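# Close power enclosure door and turn its latch

## Task

Swing the power enclosure's door shut and rotate its quarter-turn latch until it stops. The scene fails if the robot topples or finishes leaning. The door and latch must stay closed and locked without the robot holding them. Nothing the robot is touching at the end may sag more than about a fingernail's width once released. Finish by releasing everything and backing the robot away.

## Robot and tools

ROBOT. A Rainbow Robotics RB-Y1: a wheeled base (two drive wheels, two rear casters; 0.66 m long, 0.58 m wide, front edge 0.10 m ahead of the drive axle), a folding torso (the lower 'leg' bends at ankle, knee and hip), a head with a camera, and two 7-joint arms with parallel grippers and wrist cameras. The bent leg can poke out beyond the base's front edge.

FRAMES. Base frame: origin on the floor halfway between the drive wheels, x ahead, y to the robot's left, z up. Reported chest, left_hand and right_hand positions use this frame. A hand point sits between its finger pads; the fingers extend along the hand's -z axis and close along its x axis. Reported hand positions get less accurate the farther the arm reaches. Odometry frame is the base frame as it was at scene start; base_odometry counts wheel rotation only, so wheel slip looks like motion. Heading is positive to the left, within -3.142 to 3.142.

execute_actions. Arguments: "actions", a list holding one action or none (empty list just reports state and images), and optional "cameras": a list from head_camera, left_wrist_camera, right_wrist_camera, all (omitted/null/["all"] gives every camera, [] gives none). An action may contain:
- "base": exactly one of {"translate_m": d}, a relative straight drive of d metres from where the base is now, forward positive, -3 to 3; or {"rotate_rad": d}, a relative turn in place, left/counter-clockwise positive, -3.2 to 3.2. No sideways motion. A base command is measured from the base position in the latest reported state.
- "joints": one dictionary keyed by joint name, covering both arms, torso and head; each value is an absolute target (radians, or metres for grippers), not an offset. Ranges: torso_squat_rad 0 to 1.2 (larger lowers the level chest); torso_shift_rad -0.3 to 0.6 (positive pushes hips forward); torso_pitch_rad -0.2 to 1.4 (positive leans forward); torso_yaw_rad -1.5 to 1.5 (positive turns left). Per arm: shoulder_pitch -2.356 to 2.356 (0 down, negative raises forward); left_shoulder_roll_rad 0 to 3.141 (positive raises outward left), right_shoulder_roll_rad -3.141 to 0 (negative raises outward right); shoulder_yaw -2.094 to 2.094 (positive turns bent forearm left, both arms); elbow -2.617 to 0.01 (0 straight, negative bends); forearm_roll -3.141 to 3.141; wrist_pitch -1.57 to 1.919 (negative tips hand forward); hand_roll -2.705 to 2.705 (rolls positive counter-clockwise seen from above on a hanging arm, both arms); gripper_m 0 to 0.1, the gap between pads. head_pan_rad -0.523 to 0.523 (left positive, relative to chest); head_tilt_rad -0.35 to 1.57 (positive looks down). Completion tolerance is ±0.02 rad, ±0.004 m for grippers.
- "speeds": caps for this action only: translate_m 0.05 to 0.4 m/s, rotate_rad 0.1 to 1.509 rad/s (defaults are the maxima). Base moves lasting over 8.667 s are refused.
- "min_time_s": 0.1 to 8, a floor on the duration of each arm/head motion.
Motions in one action start together. Any action tops out at 15 s. Unknown keys or out-of-range numbers refuse the whole call. A joint you omit may still be driving to its earlier target. Top speeds: arm joints 1 rad/s (forearm roll, wrist pitch, hand roll 1.5), head 1.5, squat and pitch 0.3, shift 0.15, yaw 0.6, grippers 0.1 m/s.

TORSO COUPLING. Also must hold: squat+shift <= 1.52; squat-shift+pitch <= 1.57; shift+0.5 pitch-0.4 squat <= 0.7; shift+0.3 pitch-0.5 squat <= 0.39. Violations leave the torso short, marked off_target.

Other tools: wait (seconds 0 to 10; no new command, returns state and images); zoom_image (camera name and region [x0,y0,x1,y1] in pixels of that camera's newest full image, top-left origin, at most 504x504); read_manual (licence text only, moves nothing); finished_scene (pass the current scene's number; ends it permanently and reports success, after the robot holds the last command).

RESULTS. base_status and joint_status per motion: done (for the base, wheels turned the full amount, slip possible); off_target (stopped short, may still push); contact_stop (arm or torso met hard resistance); time_out; limit_stop_at_<name>; limit_stop_at_own_body (self-collision guard stopped it before touching); stopped_with_arm (torso halted because an arm hit). contact_stop, time_out or stopped_with_arm on one member halts its whole group (torso joints; each arm's seven joints) and drops their targets. 'joint command not followed' with a 'cause:' line means an arm's targets were blocked by the arm-collision check; the gripper still moves, and the blocked targets may be retried later. on_its_own lists what this call didn't command; 'held at' gives the held target. Motor temperatures are listed per arm in joint order; MOTOR HOT warns from 65 °C, and at 80 °C an OVER-TEMPERATURE FAULT brakes the arm (limit_stop_at_motor_heat); resend targets afterwards. A torque fault (contact torque at a joint's limit, e.g. elbow 33.4 N m, wrist joints 23.2, shoulder 65.1) freezes everything 10 s and skips the rest of the call. The 'pictures' line names the returned images in order. Camera calibrations are roughly known; wrist camera poses are less reliable with the arm extended.

CAUTIONS. After a stop, first back the arm off in its own action, then the torso. The base does not stop on collisions and may keep pushing; a leg pressing furniture can shove the robot backward unseen by odometry. Never let the arms strike or press each other. Avoid heavy loads far forward (tipping). To grip, command a gap at least 0.005 m narrower than the object. Avoid slamming the door, hard shoves and leaving anything leaning on the robot; open the gripper and retreat before ending.

Each tool is called after "Request:" as name(argument=value, ...) on one line, values as JSON.

## Session

I'll start by looking at the current state and camera images.

Request:
execute_actions(actions=[])

Scene clock: 0.00 s.
Motor temperatures (°C, as the motors report them): left_arm=[27 31 28 28 33 31 35] | right_arm=[27 28 27 32 30 32 37]
base_odometry: x=+0.000 y=+0.000 heading=+0.000 (m, m, rad; odometry frame)
base_status: not commanded
joint_positions: torso_squat_rad=+0.350 torso_shift_rad=-0.001 torso_pitch_rad=-0.001 torso_yaw_rad=+0.000 left_shoulder_pitch_rad=-0.028 left_shoulder_roll_rad=+0.049 left_shoulder_yaw_rad=-0.032 left_elbow_rad=-0.261 left_forearm_roll_rad=+0.011 left_wrist_pitch_rad=+0.009 left_hand_roll_rad=+0.032 left_gripper_m=+0.101 right_shoulder_pitch_rad=+0.013 right_shoulder_roll_rad=-0.048 right_shoulder_yaw_rad=+0.047 right_elbow_rad=-0.254 right_forearm_roll_rad=+0.042 right_wrist_pitch_rad=-0.033 right_hand_roll_rad=+0.052 right_gripper_m=+0.099 head_pan_rad=-0.001 head_tilt_rad=+0.401
joint_status: not commanded
chest: x=-0.2285 y=-0.0009 z=+1.2475 quat_wxyz=(+1.000, +0.001, +0.000, +0.000) (m; base frame)
left_hand: x=-0.0838 y=+0.2514 z=+0.5775 quat_wxyz=(+0.990, +0.019, -0.139, -0.002) (m; base frame)
right_hand: x=-0.1064 y=-0.2505 z=+0.5738 quat_wxyz=(+0.988, -0.026, -0.136, +0.071) (m; base frame)
pictures: head_camera, left_wrist_camera, right_wrist_camera
Images, in order (width x height): head_camera 896x504, left_wrist_camera 644x364, right_wrist_camera 644x364.

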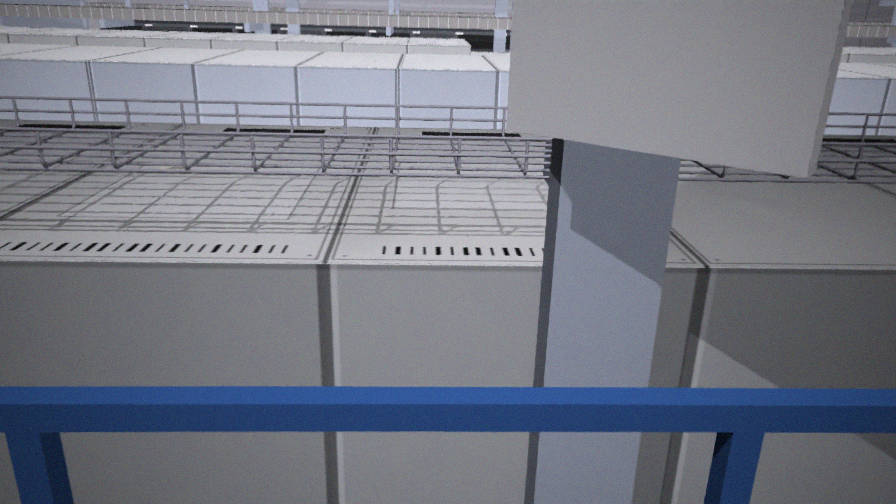

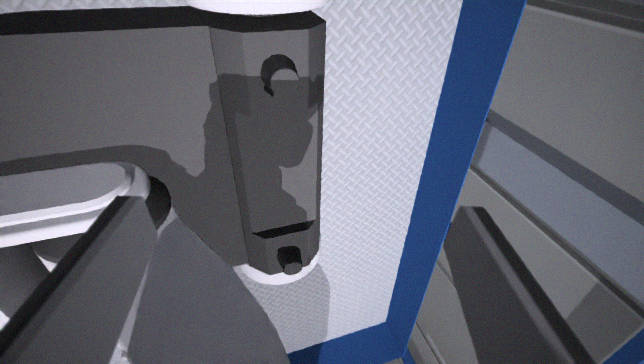

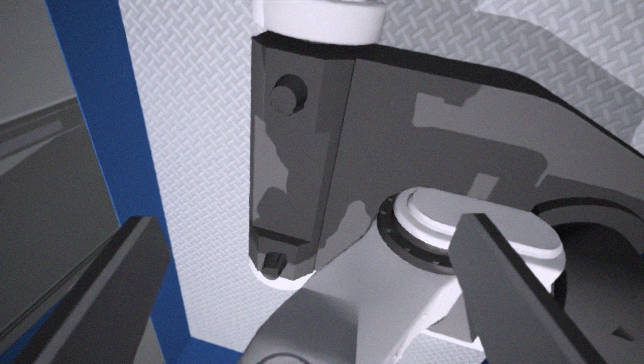

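Request:
execute_actions(actions=[{"joints": {"head_tilt_rad": -0.1, "head_pan_rad": -0.3}}], cameras=["head_camera"])

Scene clock: 4.33 s.
Motor temperatures (°C, as the motors report them): left_arm=[27 31 28 28 33 31 35] | right_arm=[27 28 27 32 30 32 37]
base_odometry: x=+0.000 y=+0.000 heading=+0.000 (m, m, rad; odometry frame)
base_status: not commanded
joint_positions: torso_squat_rad=+0.350 torso_shift_rad=-0.001 torso_pitch_rad=-0.001 torso_yaw_rad=+0.000 left_shoulder_pitch_rad=-0.028 left_shoulder_roll_rad=+0.049 left_shoulder_yaw_rad=-0.032 left_elbow_rad=-0.261 left_forearm_roll_rad=+0.011 left_wrist_pitch_rad=+0.009 left_hand_roll_rad=+0.032 left_gripper_m=+0.101 right_shoulder_pitch_rad=+0.013 right_shoulder_roll_rad=-0.048 right_shoulder_yaw_rad=+0.047 right_elbow_rad=-0.254 right_forearm_roll_rad=+0.042 right_wrist_pitch_rad=-0.033 right_hand_roll_rad=+0.052 right_gripper_m=+0.099 head_pan_rad=-0.300 head_tilt_rad=-0.100
joint_status: all done
chest: x=-0.2285 y=-0.0009 z=+1.2475 quat_wxyz=(+1.000, +0.001, +0.000, +0.000) (m; base frame)
left_hand: x=-0.0838 y=+0.2514 z=+0.5775 quat_wxyz=(+0.990, +0.019, -0.139, -0.002) (m; base frame)
right_hand: x=-0.1064 y=-0.2505 z=+0.5738 quat_wxyz=(+0.988, -0.026, -0.136, +0.071) (m; base frame)
pictures: head_camera
camera_calibration (this result's frames):
head_camera: T_world_to_cam=[[-0.327821, -0.944216, 0.0314604, -0.116364], [0.123784, -0.0759421, -0.989399, 1.51322], [0.936596, -0.320451, 0.141774, -0.0703938], [0, 0, 0, 1]] pos_world=[-0.159527, -0.0175138, 1.51082]
Images, in order (width x height): head_camera 896x504.

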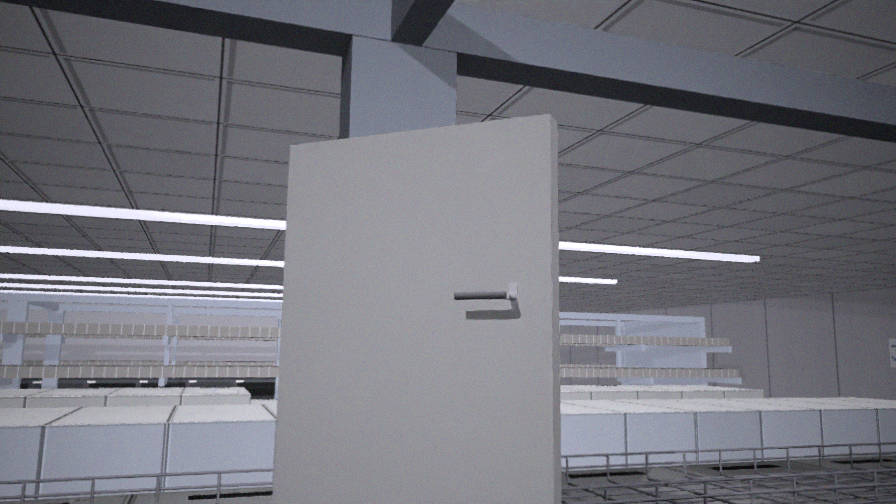

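Request:
zoom_image(camera="head_camera", region=[420, 250, 580, 340])

Request:
zoom_image(camera="head_camera", region=[260, 90, 600, 290])

Region (420, 250, 580, 340) of head_camera's 896x504 image, scaled by 3.150, with more detail than that image has; it fills the top 284 rows of this view, and the rest is white.

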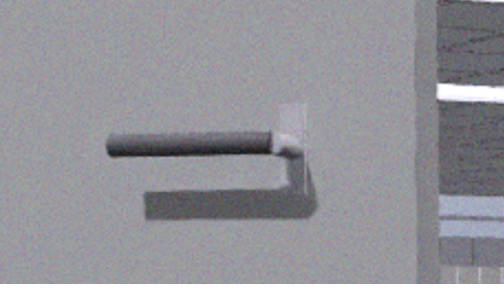

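Region (260, 90, 600, 290) of head_camera's 896x504 image, scaled by 1.482, with more detail than that image has; it fills the top 296 rows of this view, and the rest is white.

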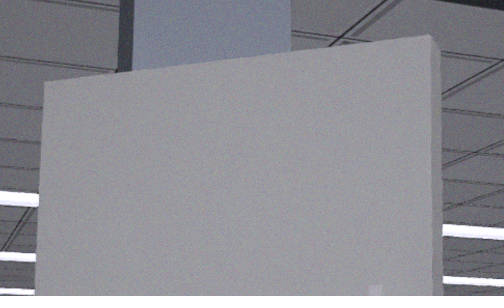

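Request:
execute_actions(actions=[{"joints": {"torso_squat_rad": 0.0, "head_tilt_rad": 0.05, "head_pan_rad": -0.3, "right_shoulder_pitch_rad": 0.1, "right_shoulder_roll_rad": -0.349, "right_shoulder_yaw_rad": 0.0, "right_elbow_rad": -2.2, "right_forearm_roll_rad": 0.0, "right_wrist_pitch_rad": 0.5, "right_hand_roll_rad": 0.0}}], cameras=["head_camera", "right_wrist_camera"])

Scene clock: 126.90 s.
Motor temperatures (°C, as the motors report them): left_arm=[27 31 28 28 33 31 35] | right_arm=[27 28 27 32 30 32 37]
base_odometry: x=+0.000 y=+0.000 heading=+0.000 (m, m, rad; odometry frame)
base_status: not commanded
joint_positions: torso_squat_rad=+0.000 torso_shift_rad=-0.001 torso_pitch_rad=-0.001 torso_yaw_rad=+0.000 left_shoulder_pitch_rad=-0.028 left_shoulder_roll_rad=+0.049 left_shoulder_yaw_rad=-0.032 left_elbow_rad=-0.261 left_forearm_roll_rad=+0.011 left_wrist_pitch_rad=+0.009 left_hand_roll_rad=+0.032 left_gripper_m=+0.101 right_shoulder_pitch_rad=+0.100 right_shoulder_roll_rad=-0.349 right_shoulder_yaw_rad=+0.000 right_elbow_rad=-2.200 right_forearm_roll_rad=+0.000 right_wrist_pitch_rad=+0.500 right_hand_roll_rad=+0.000 right_gripper_m=+0.099 head_pan_rad=-0.300 head_tilt_rad=+0.050
joint_status: all done
chest: x=-0.2285 y=-0.0009 z=+1.2899 quat_wxyz=(+1.000, +0.001, +0.000, +0.000) (m; base frame)
left_hand: x=-0.0838 y=+0.2514 z=+0.6199 quat_wxyz=(+0.990, +0.019, -0.139, -0.002) (m; base frame)
right_hand: x=+0.2421 y=-0.2780 z=+1.2116 quat_wxyz=(+0.686, -0.120, -0.707, +0.124) (m; base frame)
pictures: head_camera, right_wrist_camera
camera_calibration (this result's frames):
head_camera: T_world_to_cam=[[-0.322794, -0.945773, 0.0362844, -0.123876], [-0.0190454, -0.0318381, -0.999312, 1.54048], [0.946277, -0.323263, -0.00773542, 0.148302], [0, 0, 0, 1]] pos_world=[-0.150982, -0.0201719, 1.54506]
right_wrist_camera: T_world_to_cam=[[0.00285691, -0.367461, -0.930035, 1.02027], [-0.620661, 0.72857, -0.289768, 0.745001], [0.784074, 0.578064, -0.225987, 0.327957], [0, 0, 0, 1]] pos_world=[0.202336, -0.357455, 1.23888]
Images, in order (width x height): head_camera 896x504, right_wrist_camera 644x364.

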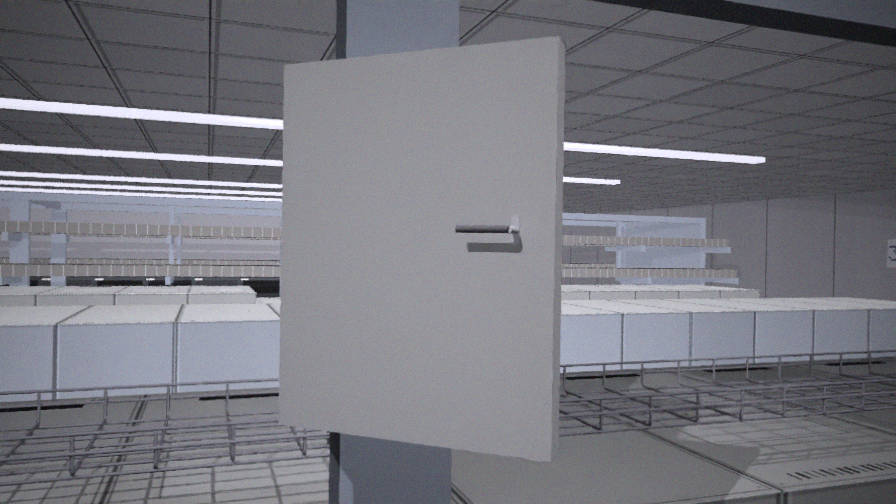

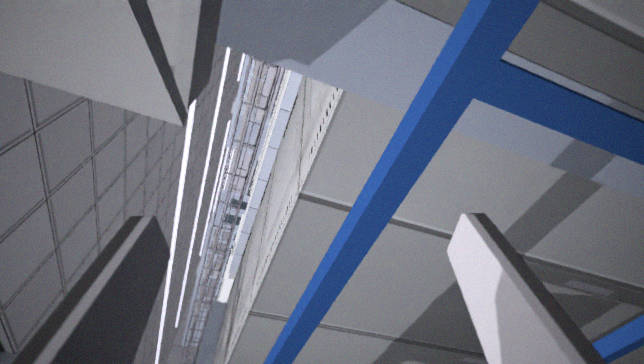

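Request:
zoom_image(camera="head_camera", region=[265, 45, 325, 85])

Request:
zoom_image(camera="head_camera", region=[530, 20, 590, 60])

Request:
zoom_image(camera="head_camera", region=[260, 405, 320, 445])

Request:
zoom_image(camera="head_camera", region=[520, 440, 580, 480])

Request:
zoom_image(camera="head_camera", region=[445, 200, 575, 265])

Request:
zoom_image(camera="right_wrist_camera", region=[100, 0, 300, 150])

Region (265, 45, 325, 85) of head_camera's 896x504 image, scaled by 8.400, with more detail than that image has.

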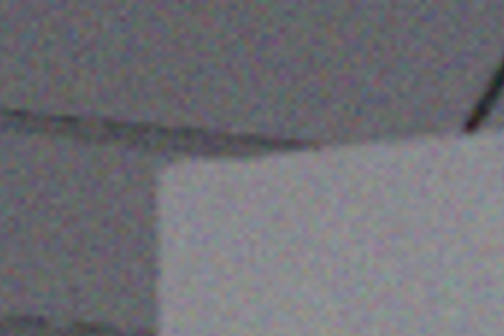

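Region (530, 20, 590, 60) of head_camera's 896x504 image, scaled by 8.400, with more detail than that image has.

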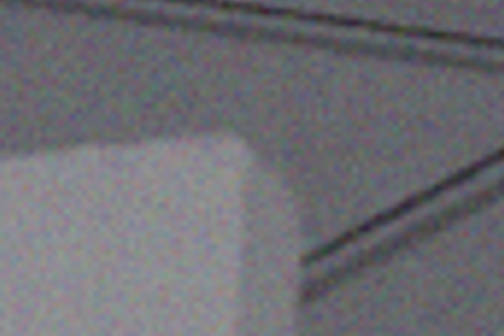

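Region (260, 405, 320, 445) of head_camera's 896x504 image, scaled by 8.400, with more detail than that image has.

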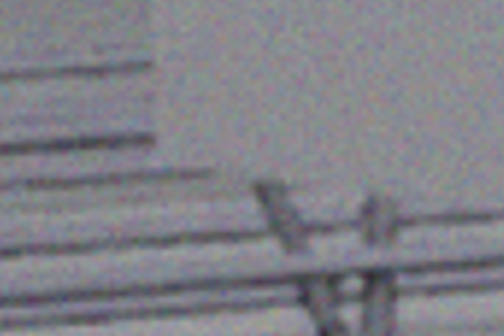

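Region (520, 440, 580, 480) of head_camera's 896x504 image, scaled by 8.400, with more detail than that image has.

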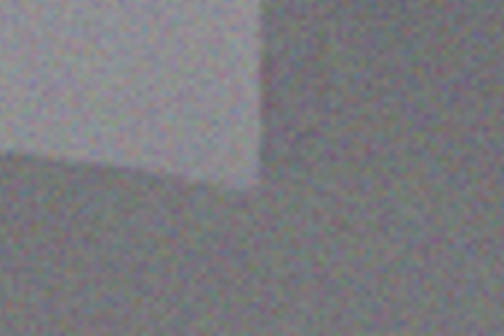

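Region (445, 200, 575, 265) of head_camera's 896x504 image, scaled by 3.877, with more detail than that image has.

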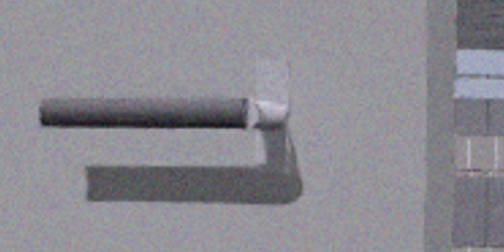

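Region (100, 0, 300, 150) of right_wrist_camera's 644x364 image, scaled by 2.520, with more detail than that image has; it fills the top 378 rows of this view, and the rest is white.

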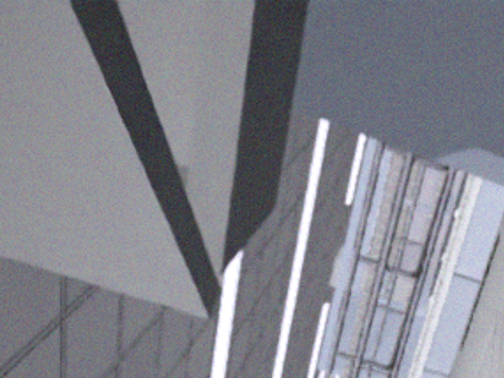

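Request:
execute_actions(actions=[{"joints": {"torso_shift_rad": -0.05, "right_shoulder_pitch_rad": -1.229, "right_shoulder_roll_rad": -0.341, "right_shoulder_yaw_rad": -0.359, "right_elbow_rad": -1.829, "right_forearm_roll_rad": -0.111, "right_wrist_pitch_rad": 1.505, "right_hand_roll_rad": 0.0}, "min_time_s": 1.8}], cameras=["head_camera", "right_wrist_camera"])

Scene clock: 249.00 s.
Motor temperatures (°C, as the motors report them): left_arm=[27 31 28 28 33 31 35] | right_arm=[27 28 27 33 30 32 37]
base_odometry: x=+0.000 y=+0.000 heading=+0.000 (m, m, rad; odometry frame)
base_status: not commanded
joint_positions: torso_squat_rad=+0.000 torso_shift_rad=-0.050 torso_pitch_rad=-0.001 torso_yaw_rad=+0.000 left_shoulder_pitch_rad=-0.028 left_shoulder_roll_rad=+0.049 left_shoulder_yaw_rad=-0.032 left_elbow_rad=-0.261 left_forearm_roll_rad=+0.011 left_wrist_pitch_rad=+0.009 left_hand_roll_rad=+0.032 left_gripper_m=+0.101 right_shoulder_pitch_rad=-1.229 right_shoulder_roll_rad=-0.341 right_shoulder_yaw_rad=-0.359 right_elbow_rad=-1.829 right_forearm_roll_rad=-0.111 right_wrist_pitch_rad=+1.505 right_hand_roll_rad=+0.000 right_gripper_m=+0.099 head_pan_rad=-0.300 head_tilt_rad=+0.050
joint_status: all done
chest: x=-0.2632 y=-0.0009 z=+1.2891 quat_wxyz=(+1.000, +0.001, +0.000, +0.000) (m; base frame)
left_hand: x=-0.1184 y=+0.2514 z=+0.6191 quat_wxyz=(+0.990, +0.019, -0.139, -0.002) (m; base frame)
right_hand: x=+0.2846 y=-0.2549 z=+1.5644 quat_wxyz=(+0.707, +0.000, -0.707, +0.000) (m; base frame)
pictures: head_camera, right_wrist_camera
camera_calibration (this result's frames):
head_camera: T_world_to_cam=[[-0.32279, -0.945775, 0.0362669, -0.134995], [-0.018883, -0.0318752, -0.999313, 1.53899], [0.946282, -0.323254, -0.00757011, 0.180912], [0, 0, 0, 1]] pos_world=[-0.185708, -0.0201387, 1.5442]
right_wrist_camera: T_world_to_cam=[[-0.0261115, -0.0275023, -0.999281, 1.56003], [-0.620928, 0.78385, -0.00534814, 0.42597], [0.783433, 0.620341, -0.0375444, 0.0771145], [0, 0, 0, 1]] pos_world=[0.244817, -0.33883, 1.56408]
Images, in order (width x height): head_camera 896x504, right_wrist_camera 644x364.

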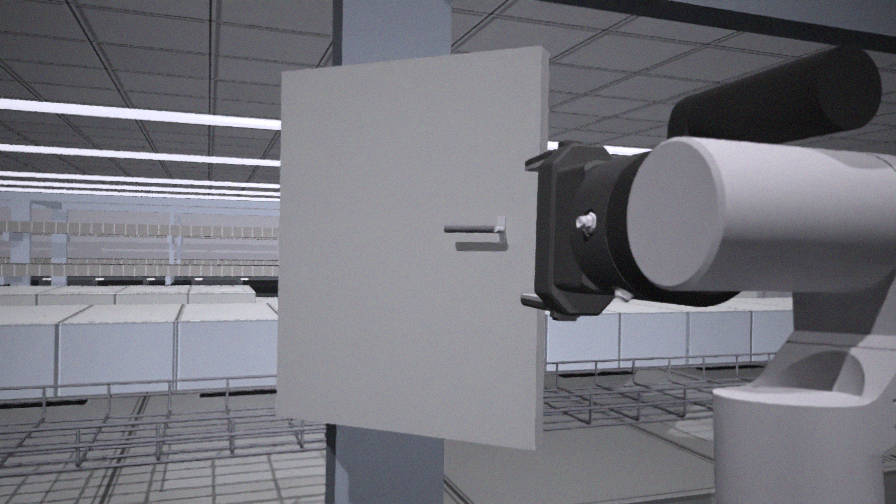

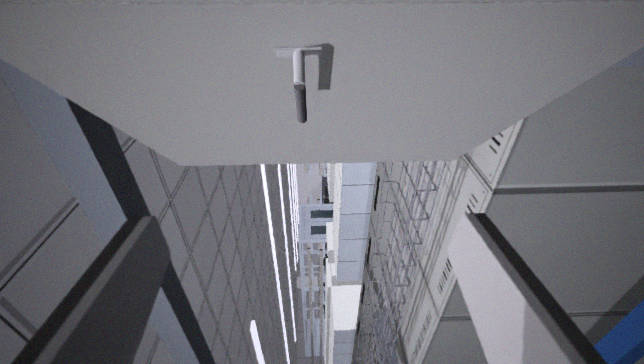

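Request:
execute_actions(actions=[{"base": {"translate_m": 0.085}, "joints": {"torso_shift_rad": 0.0, "head_pan_rad": -0.4}}], cameras=["head_camera", "right_wrist_camera"])

Scene clock: 282.53 s.
Motor temperatures (°C, as the motors report them): left_arm=[27 31 28 28 33 31 35] | right_arm=[28 28 27 33 30 32 37]
base_odometry: x=+0.085 y=+0.000 heading=+0.000 (m, m, rad; odometry frame)
base_status: done
joint_positions: torso_squat_rad=+0.000 torso_shift_rad=+0.000 torso_pitch_rad=+0.000 torso_yaw_rad=+0.000 left_shoulder_pitch_rad=-0.028 left_shoulder_roll_rad=+0.049 left_shoulder_yaw_rad=-0.032 left_elbow_rad=-0.261 left_forearm_roll_rad=+0.011 left_wrist_pitch_rad=+0.009 left_hand_roll_rad=+0.032 left_gripper_m=+0.101 right_shoulder_pitch_rad=-1.229 right_shoulder_roll_rad=-0.341 right_shoulder_yaw_rad=-0.359 right_elbow_rad=-1.829 right_forearm_roll_rad=-0.111 right_wrist_pitch_rad=+1.505 right_hand_roll_rad=+0.000 right_gripper_m=+0.099 head_pan_rad=-0.400 head_tilt_rad=+0.050
joint_status: all done
chest: x=-0.2280 y=-0.0009 z=+1.2899 quat_wxyz=(+1.000, +0.001, +0.000, +0.000) (m; base frame)
left_hand: x=-0.0833 y=+0.2514 z=+0.6199 quat_wxyz=(+0.990, +0.019, -0.139, -0.002) (m; base frame)
right_hand: x=+0.3200 y=-0.2549 z=+1.5651 quat_wxyz=(+0.707, +0.001, -0.707, +0.000) (m; base frame)
pictures: head_camera, right_wrist_camera
camera_calibration (this result's frames):
head_camera: T_world_to_cam=[[-0.415577, -0.90883, 0.0363848, -0.142909], [-0.0224215, -0.0297544, -0.999306, 1.53979], [0.909282, -0.416104, -0.00801206, 0.140499], [0, 0, 0, 1]] pos_world=[-0.152618, -0.0256025, 1.54504]
right_wrist_camera: T_world_to_cam=[[-0.0266626, -0.0274142, -0.999269, 1.56177], [-0.620983, 0.783808, -0.00493408, 0.447253], [0.78337, 0.620398, -0.0379221, 0.0500844], [0, 0, 0, 1]] pos_world=[0.280143, -0.338818, 1.56473]
Images, in order (width x height): head_camera 896x504, right_wrist_camera 644x364.

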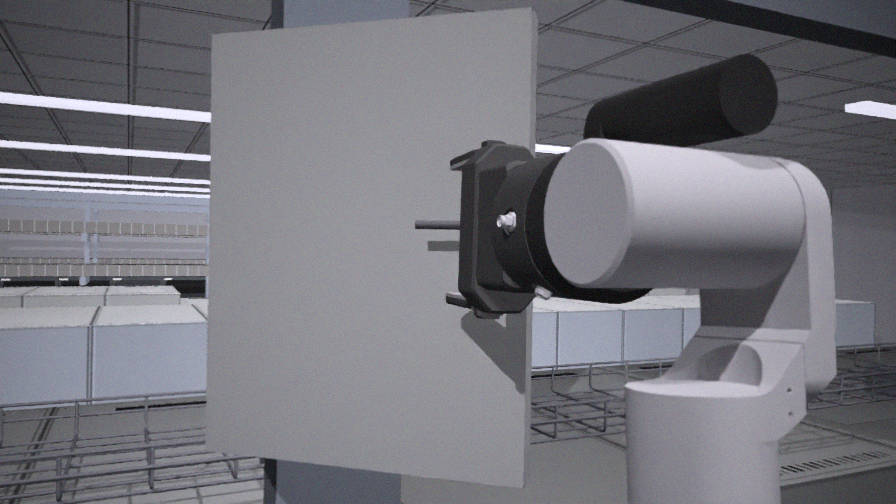

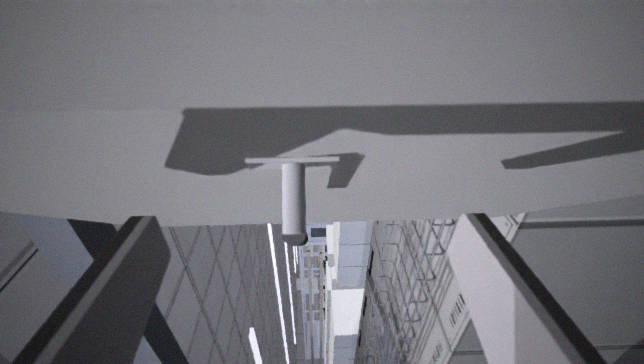

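Request:
execute_actions(actions=[{"base": {"translate_m": 0.115}, "speeds": {"translate_m": 0.05}, "joints": {"right_shoulder_pitch_rad": -1.224, "right_shoulder_roll_rad": -0.695, "right_shoulder_yaw_rad": -0.270, "right_elbow_rad": -1.376, "right_forearm_roll_rad": -0.451, "right_wrist_pitch_rad": 1.149, "right_hand_roll_rad": 0.0, "head_pan_rad": -0.5}, "min_time_s": 2.6}], cameras=["head_camera", "right_wrist_camera"])

Scene clock: 322.30 s.
Motor temperatures (°C, as the motors report them): left_arm=[27 31 28 28 33 31 35] | right_arm=[28 28 27 32 30 32 37]
base_odometry: x=+0.200 y=+0.000 heading=+0.001 (m, m, rad; odometry frame)
base_status: done
joint_positions: torso_squat_rad=+0.000 torso_shift_rad=+0.000 torso_pitch_rad=-0.001 torso_yaw_rad=+0.000 left_shoulder_pitch_rad=-0.028 left_shoulder_roll_rad=+0.049 left_shoulder_yaw_rad=-0.032 left_elbow_rad=-0.261 left_forearm_roll_rad=+0.011 left_wrist_pitch_rad=+0.009 left_hand_roll_rad=+0.032 left_gripper_m=+0.101 right_shoulder_pitch_rad=-1.224 right_shoulder_roll_rad=-0.695 right_shoulder_yaw_rad=-0.271 right_elbow_rad=-1.376 right_forearm_roll_rad=-0.451 right_wrist_pitch_rad=+1.149 right_hand_roll_rad=+0.000 right_gripper_m=+0.099 head_pan_rad=-0.500 head_tilt_rad=+0.050
joint_status: all done
chest: x=-0.2282 y=-0.0009 z=+1.2899 quat_wxyz=(+1.000, +0.001, +0.000, +0.000) (m; base frame)
left_hand: x=-0.0833 y=+0.2514 z=+0.6200 quat_wxyz=(+0.990, +0.019, -0.139, -0.002) (m; base frame)
right_hand: x=+0.3842 y=-0.3500 z=+1.5715 quat_wxyz=(+0.707, +0.000, -0.708, +0.000) (m; base frame)
pictures: head_camera, right_wrist_camera
camera_calibration (this result's frames):
head_camera: T_world_to_cam=[[-0.504283, -0.862777, 0.0362414, -0.161059], [-0.0251265, -0.0272904, -0.999312, 1.53924], [0.863173, -0.504847, -0.00791651, 0.130934], [0, 0, 0, 1]] pos_world=[-0.155562, -0.0308503, 1.54505]
right_wrist_camera: T_world_to_cam=[[-0.0257192, -0.0275593, -0.999289, 1.56695], [-0.620794, 0.783954, -0.00564293, 0.562841], [0.783552, 0.620207, -0.0372713, 0.0579332], [0, 0, 0, 1]] pos_world=[0.344315, -0.433988, 1.57117]
Images, in order (width x height): head_camera 896x504, right_wrist_camera 644x364.

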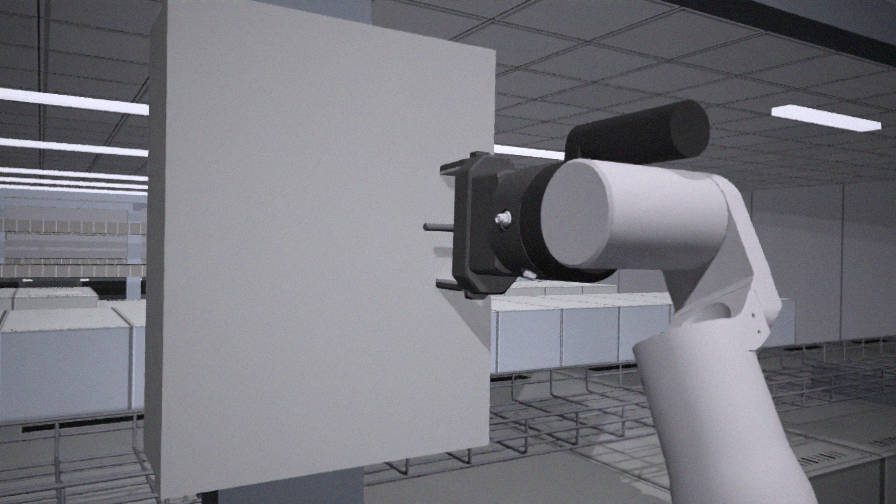

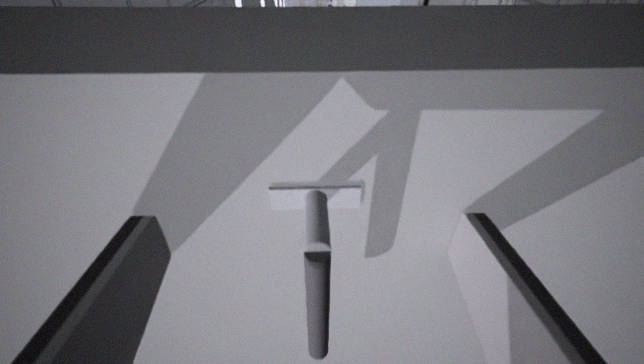

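Request:
zoom_image(camera="right_wrist_camera", region=[160, 0, 480, 120])

Request:
zoom_image(camera="right_wrist_camera", region=[110, 150, 520, 364])

Request:
zoom_image(camera="head_camera", region=[130, 400, 330, 504])

Region (160, 0, 480, 120) of right_wrist_camera's 644x364 image, scaled by 1.575, with more detail than that image has; it fills the top 189 rows of this view, and the rest is white.

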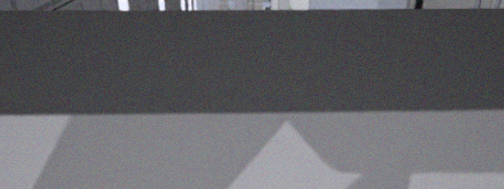

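Region (110, 150, 520, 364) of right_wrist_camera's 644x364 image, scaled by 1.229, with more detail than that image has; it fills the top 263 rows of this view, and the rest is white.

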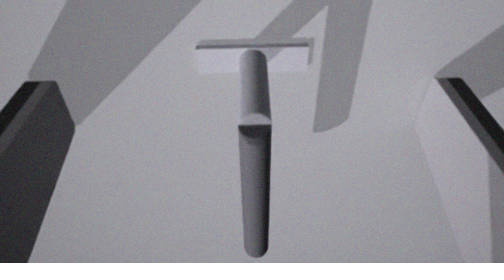

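Region (130, 400, 330, 504) of head_camera's 896x504 image, scaled by 2.520, with more detail than that image has; it fills the top 262 rows of this view, and the rest is white.

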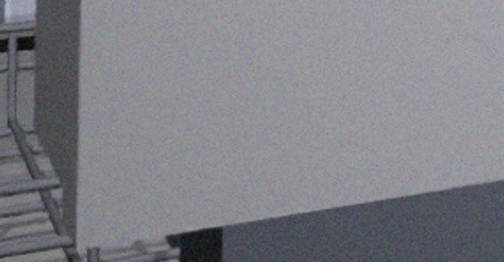

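Request:
execute_actions(actions=[{"joints": {"right_shoulder_pitch_rad": -1.198, "right_shoulder_roll_rad": -0.780, "right_shoulder_yaw_rad": -0.235, "right_elbow_rad": -1.332, "right_forearm_roll_rad": -0.548, "right_wrist_pitch_rad": 1.097, "right_hand_roll_rad": 0.0, "right_gripper_m": 0.054}, "min_time_s": 0.8}], cameras=["head_camera", "right_wrist_camera"])

Scene clock: 403.17 s.
Motor temperatures (°C, as the motors report them): left_arm=[27 31 28 28 33 31 35] | right_arm=[29 28 27 32 30 33 37]
base_odometry: x=+0.200 y=+0.000 heading=+0.001 (m, m, rad; odometry frame)
base_status: not commanded
joint_positions: torso_squat_rad=+0.000 torso_shift_rad=+0.000 torso_pitch_rad=-0.001 torso_yaw_rad=+0.000 left_shoulder_pitch_rad=-0.028 left_shoulder_roll_rad=+0.049 left_shoulder_yaw_rad=-0.032 left_elbow_rad=-0.261 left_forearm_roll_rad=+0.011 left_wrist_pitch_rad=+0.009 left_hand_roll_rad=+0.032 left_gripper_m=+0.101 right_shoulder_pitch_rad=-1.198 right_shoulder_roll_rad=-0.780 right_shoulder_yaw_rad=-0.235 right_elbow_rad=-1.332 right_forearm_roll_rad=-0.548 right_wrist_pitch_rad=+1.097 right_hand_roll_rad=+0.000 right_gripper_m=+0.054 head_pan_rad=-0.500 head_tilt_rad=+0.050
joint_status: all done
chest: x=-0.2283 y=-0.0009 z=+1.2899 quat_wxyz=(+1.000, +0.001, +0.000, +0.000) (m; base frame)
left_hand: x=-0.0833 y=+0.2514 z=+0.6200 quat_wxyz=(+0.990, +0.019, -0.139, -0.002) (m; base frame)
right_hand: x=+0.3843 y=-0.3727 z=+1.5692 quat_wxyz=(+0.707, +0.001, -0.708, +0.000) (m; base frame)
pictures: head_camera, right_wrist_camera
camera_calibration (this result's frames):
head_camera: T_world_to_cam=[[-0.504285, -0.86278, 0.0361655, -0.161], [-0.0249753, -0.0272909, -0.999315, 1.53928], [0.863176, -0.504843, -0.00778582, 0.130832], [0, 0, 0, 1]] pos_world=[-0.155677, -0.0308499, 1.54506]
right_wrist_camera: T_world_to_cam=[[-0.0260817, -0.0268332, -0.9993, 1.5644], [-0.621544, 0.783364, -0.00481263, 0.579456], [0.782945, 0.620983, -0.0371095, 0.0720718], [0, 0, 0, 1]] pos_world=[0.344531, -0.456703, 1.56876]
Images, in order (width x height): head_camera 896x504, right_wrist_camera 644x364.

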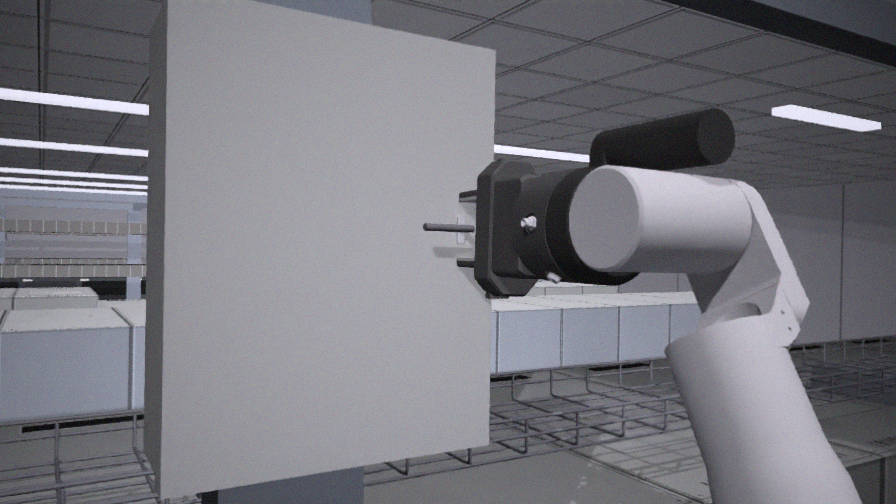

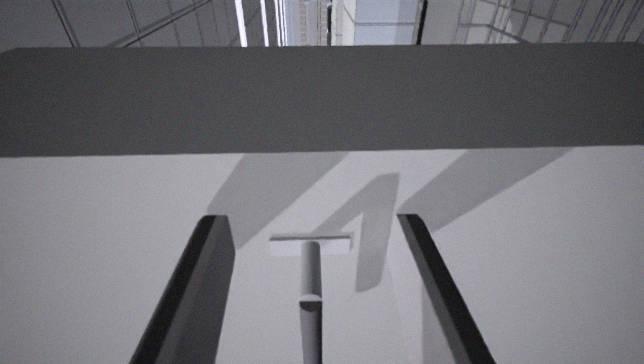

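Request:
zoom_image(camera="right_wrist_camera", region=[180, 130, 460, 330])

Request:
zoom_image(camera="right_wrist_camera", region=[0, 30, 300, 170])

Request:
zoom_image(camera="head_camera", region=[400, 170, 520, 290])

Region (180, 130, 460, 330) of right_wrist_camera's 644x364 image, scaled by 1.800, with more detail than that image has; it fills the top 360 rows of this view, and the rest is white.

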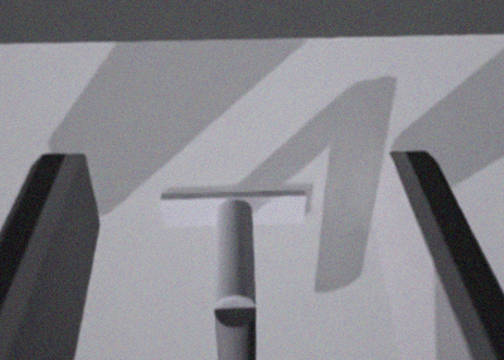

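Region (0, 30, 300, 170) of right_wrist_camera's 644x364 image, scaled by 1.680, with more detail than that image has; it fills the top 235 rows of this view, and the rest is white.

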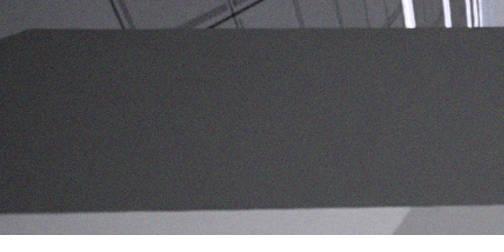

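Region (400, 170, 520, 290) of head_camera's 896x504 image, scaled by 4.200, with more detail than that image has.

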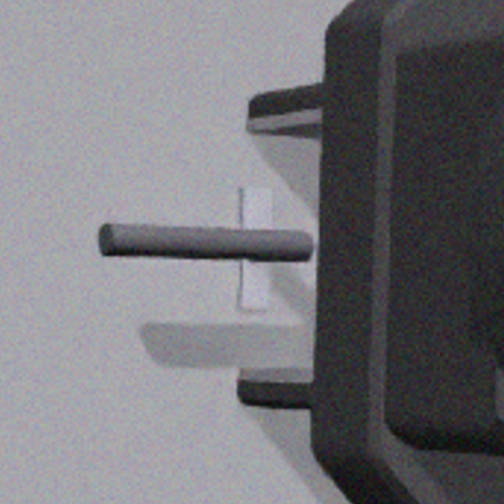

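Request:
execute_actions(actions=[{"joints": {"right_hand_roll_rad": 1.15}, "min_time_s": 1.5}], cameras=["head_camera", "right_wrist_camera"])

Scene clock: 421.63 s.
Motor temperatures (°C, as the motors report them): left_arm=[27 31 28 28 33 31 35] | right_arm=[29 28 27 32 30 33 37]
base_odometry: x=+0.200 y=+0.000 heading=+0.001 (m, m, rad; odometry frame)
base_status: not commanded
joint_positions: torso_squat_rad=+0.000 torso_shift_rad=+0.000 torso_pitch_rad=-0.001 torso_yaw_rad=+0.000 left_shoulder_pitch_rad=-0.028 left_shoulder_roll_rad=+0.049 left_shoulder_yaw_rad=-0.032 left_elbow_rad=-0.261 left_forearm_roll_rad=+0.011 left_wrist_pitch_rad=+0.009 left_hand_roll_rad=+0.032 left_gripper_m=+0.101 right_shoulder_pitch_rad=-1.200 right_shoulder_roll_rad=-0.781 right_shoulder_yaw_rad=-0.235 right_elbow_rad=-1.333 right_forearm_roll_rad=-0.548 right_wrist_pitch_rad=+1.096 right_hand_roll_rad=+1.150 right_gripper_m=+0.054 head_pan_rad=-0.500 head_tilt_rad=+0.050
joint_status: all done
chest: x=-0.2284 y=-0.0009 z=+1.2899 quat_wxyz=(+1.000, +0.001, +0.000, +0.000) (m; base frame)
left_hand: x=-0.0833 y=+0.2514 z=+0.6200 quat_wxyz=(+0.990, +0.019, -0.139, -0.002) (m; base frame)
right_hand: x=+0.3836 y=-0.3727 z=+1.5710 quat_wxyz=(+0.592, -0.385, -0.595, +0.384) (m; base frame)
pictures: head_camera, right_wrist_camera
camera_calibration (this result's frames):
head_camera: T_world_to_cam=[[-0.504292, -0.862777, 0.036127, -0.160986], [-0.0247905, -0.0273544, -0.999318, 1.53932], [0.863177, -0.504844, -0.00759406, 0.130681], [0, 0, 0, 1]] pos_world=[-0.155824, -0.030814, 1.54508]
right_wrist_camera: T_world_to_cam=[[-0.02471, -0.923296, -0.383295, 0.263763], [-0.617641, 0.315581, -0.720367, 1.52727], [0.786072, 0.218938, -0.578063, 0.771479], [0, 0, 0, 1]] pos_world=[0.343386, -0.407353, 1.64726]
Images, in order (width x height): head_camera 896x504, right_wrist_camera 644x364.

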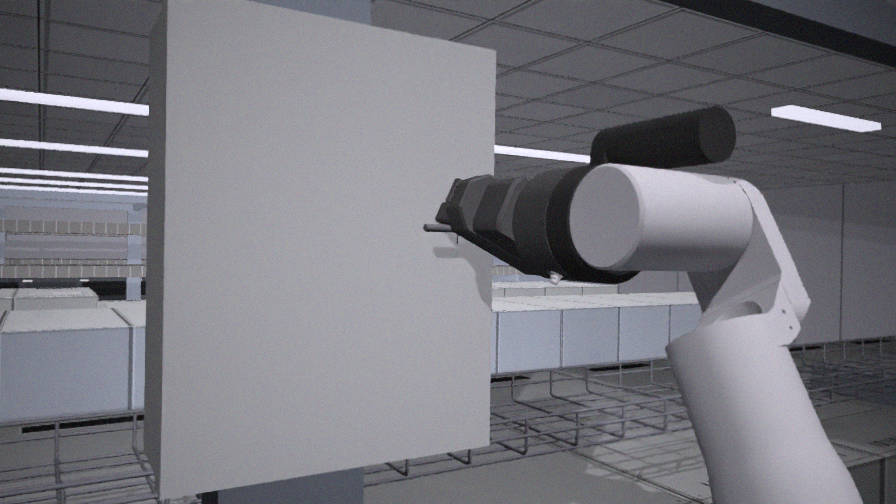

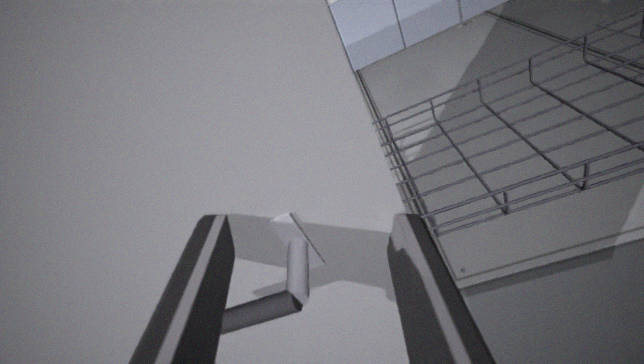

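Request:
zoom_image(camera="head_camera", region=[400, 170, 520, 290])

Region (400, 170, 520, 290) of head_camera's 896x504 image, scaled by 4.200, with more detail than that image has.

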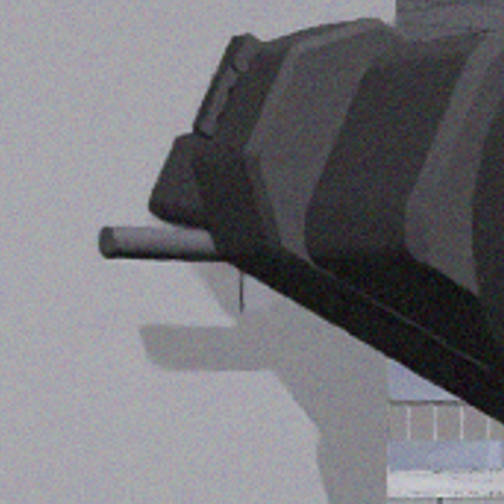

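Request:
zoom_image(camera="right_wrist_camera", region=[190, 190, 430, 364])

Region (190, 190, 430, 364) of right_wrist_camera's 644x364 image, scaled by 2.100, with more detail than that image has; it fills the top 365 rows of this view, and the rest is white.

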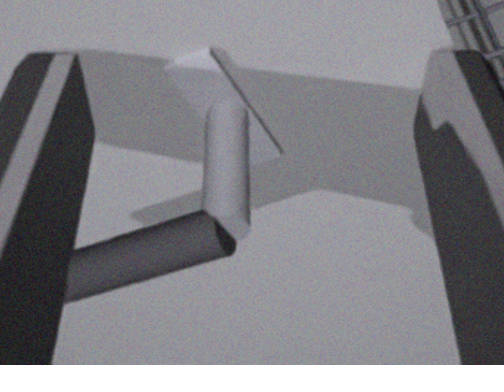

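Request:
execute_actions(actions=[{"joints": {"right_hand_roll_rad": 1.32}, "min_time_s": 0.8}], cameras=["head_camera", "right_wrist_camera"])

Scene clock: 436.57 s.
Motor temperatures (°C, as the motors report them): left_arm=[27 31 28 28 33 31 35] | right_arm=[28 28 27 32 30 33 37]
base_odometry: x=+0.200 y=+0.000 heading=+0.001 (m, m, rad; odometry frame)
base_status: not commanded
joint_positions: torso_squat_rad=+0.000 torso_shift_rad=+0.000 torso_pitch_rad=-0.002 torso_yaw_rad=+0.000 left_shoulder_pitch_rad=-0.028 left_shoulder_roll_rad=+0.049 left_shoulder_yaw_rad=-0.032 left_elbow_rad=-0.261 left_forearm_roll_rad=+0.011 left_wrist_pitch_rad=+0.009 left_hand_roll_rad=+0.032 left_gripper_m=+0.101 right_shoulder_pitch_rad=-1.203 right_shoulder_roll_rad=-0.782 right_shoulder_yaw_rad=-0.236 right_elbow_rad=-1.335 right_forearm_roll_rad=-0.548 right_wrist_pitch_rad=+1.095 right_hand_roll_rad=+1.320 right_gripper_m=+0.054 head_pan_rad=-0.500 head_tilt_rad=+0.050
joint_status: all done
chest: x=-0.2289 y=-0.0007 z=+1.2899 quat_wxyz=(+1.000, +0.000, -0.001, +0.000) (m; base frame)
left_hand: x=-0.0832 y=+0.2513 z=+0.6200 quat_wxyz=(+0.990, +0.019, -0.140, -0.002) (m; base frame)
right_hand: x=+0.3817 y=-0.3724 z=+1.5748 quat_wxyz=(+0.555, -0.436, -0.562, +0.431) (m; base frame)
pictures: head_camera, right_wrist_camera
camera_calibration (this result's frames):
head_camera: T_world_to_cam=[[-0.504324, -0.862764, 0.0359928, -0.160915], [-0.023926, -0.0277042, -0.99933, 1.53953], [0.863183, -0.504847, -0.00667063, 0.129997], [0, 0, 0, 1]] pos_world=[-0.15653, -0.0305524, 1.54515]
right_wrist_camera: T_world_to_cam=[[-0.0236217, -0.974937, -0.221223, -0.0093707], [-0.611701, 0.189122, -0.76815, 1.55465], [0.790736, 0.117177, -0.600837, 0.771275], [0, 0, 0, 1]] pos_world=[0.340882, -0.393529, 1.65554]
Images, in order (width x height): head_camera 896x504, right_wrist_camera 644x364.

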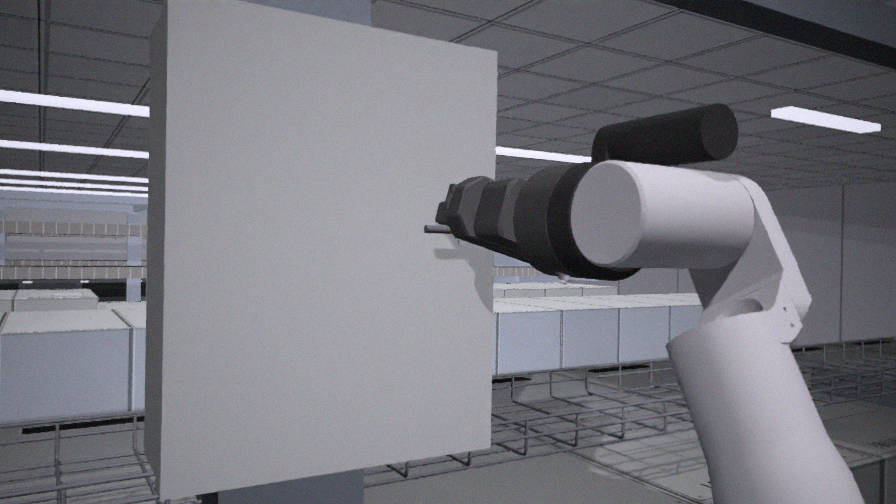

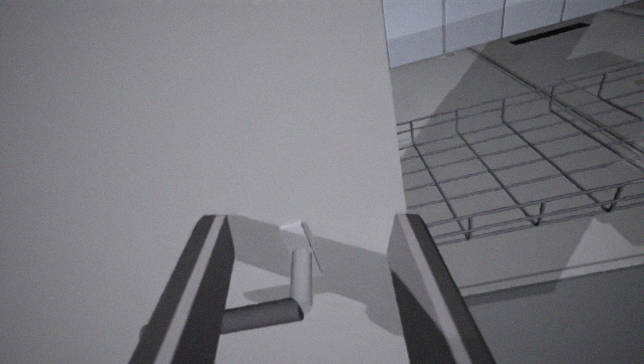

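Request:
execute_actions(actions=[{"joints": {"right_hand_roll_rad": -1.25, "torso_shift_rad": 0.005}, "min_time_s": 2.4}], cameras=["head_camera", "right_wrist_camera"])

Scene clock: 445.90 s.
Motor temperatures (°C, as the motors report them): left_arm=[27 31 28 28 33 31 35] | right_arm=[28 28 27 32 30 34 37]
base_odometry: x=+0.200 y=+0.000 heading=+0.000 (m, m, rad; odometry frame)
base_status: not commanded
joint_positions: torso_squat_rad=+0.000 torso_shift_rad=+0.004 torso_pitch_rad=-0.002 torso_yaw_rad=+0.000 left_shoulder_pitch_rad=-0.028 left_shoulder_roll_rad=+0.049 left_shoulder_yaw_rad=-0.032 left_elbow_rad=-0.261 left_forearm_roll_rad=+0.011 left_wrist_pitch_rad=+0.009 left_hand_roll_rad=+0.032 left_gripper_m=+0.101 right_shoulder_pitch_rad=-1.192 right_shoulder_roll_rad=-0.779 right_shoulder_yaw_rad=-0.234 right_elbow_rad=-1.331 right_forearm_roll_rad=-0.548 right_wrist_pitch_rad=+1.100 right_hand_roll_rad=-1.249 right_gripper_m=+0.055 head_pan_rad=-0.500 head_tilt_rad=+0.050
joint_status: all done
chest: x=-0.2261 y=-0.0013 z=+1.2899 quat_wxyz=(+1.000, +0.001, -0.001, +0.000) (m; base frame)
left_hand: x=-0.0798 y=+0.2514 z=+0.6204 quat_wxyz=(+0.990, +0.020, -0.140, -0.003) (m; base frame)
right_hand: x=+0.3870 y=-0.3745 z=+1.5651 quat_wxyz=(+0.575, +0.412, -0.571, -0.416) (m; base frame)
pictures: head_camera, right_wrist_camera
camera_calibration (this result's frames):
head_camera: T_world_to_cam=[[-0.504951, -0.862449, 0.0347131, -0.15847], [-0.0233759, -0.026538, -0.999374, 1.53975], [0.862831, -0.505447, -0.00676017, 0.127344], [0, 0, 0, 1]] pos_world=[-0.153903, -0.0314444, 1.54515]
right_wrist_camera: T_world_to_cam=[[-0.0290556, 0.939905, -0.340199, 0.891954], [-0.614753, 0.251563, 0.747526, -0.796719], [0.788184, 0.230858, 0.5705, -1.02818], [0, 0, 0, 1]] pos_world=[0.346522, -0.400564, 1.48558]
Images, in order (width x height): head_camera 896x504, right_wrist_camera 644x364.

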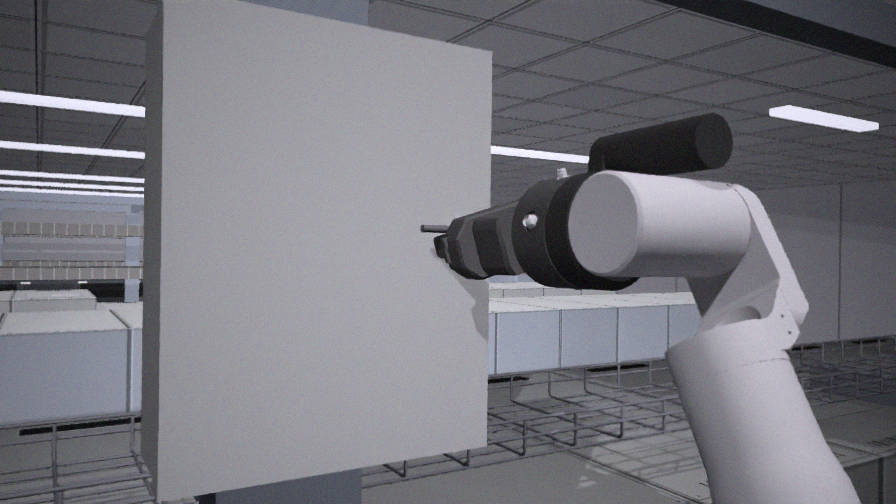

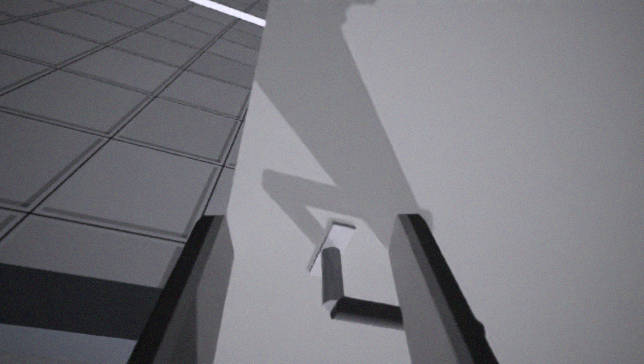

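Request:
zoom_image(camera="head_camera", region=[400, 170, 520, 290])

Request:
zoom_image(camera="right_wrist_camera", region=[190, 150, 500, 364])

Region (400, 170, 520, 290) of head_camera's 896x504 image, scaled by 4.200, with more detail than that image has.

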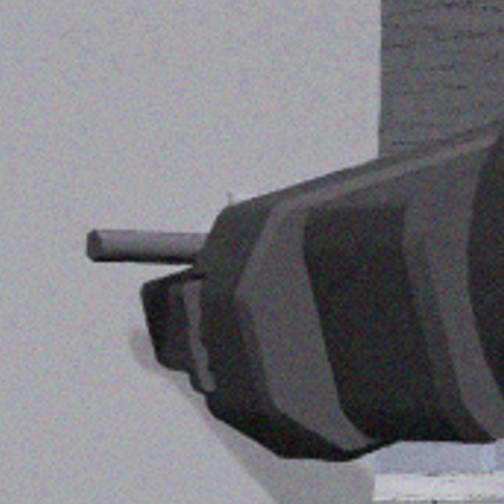

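Region (190, 150, 500, 364) of right_wrist_camera's 644x364 image, scaled by 1.626, with more detail than that image has; it fills the top 348 rows of this view, and the rest is white.

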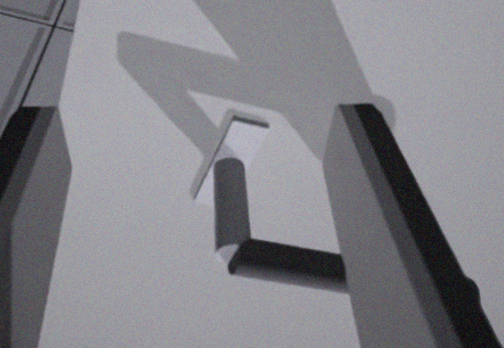

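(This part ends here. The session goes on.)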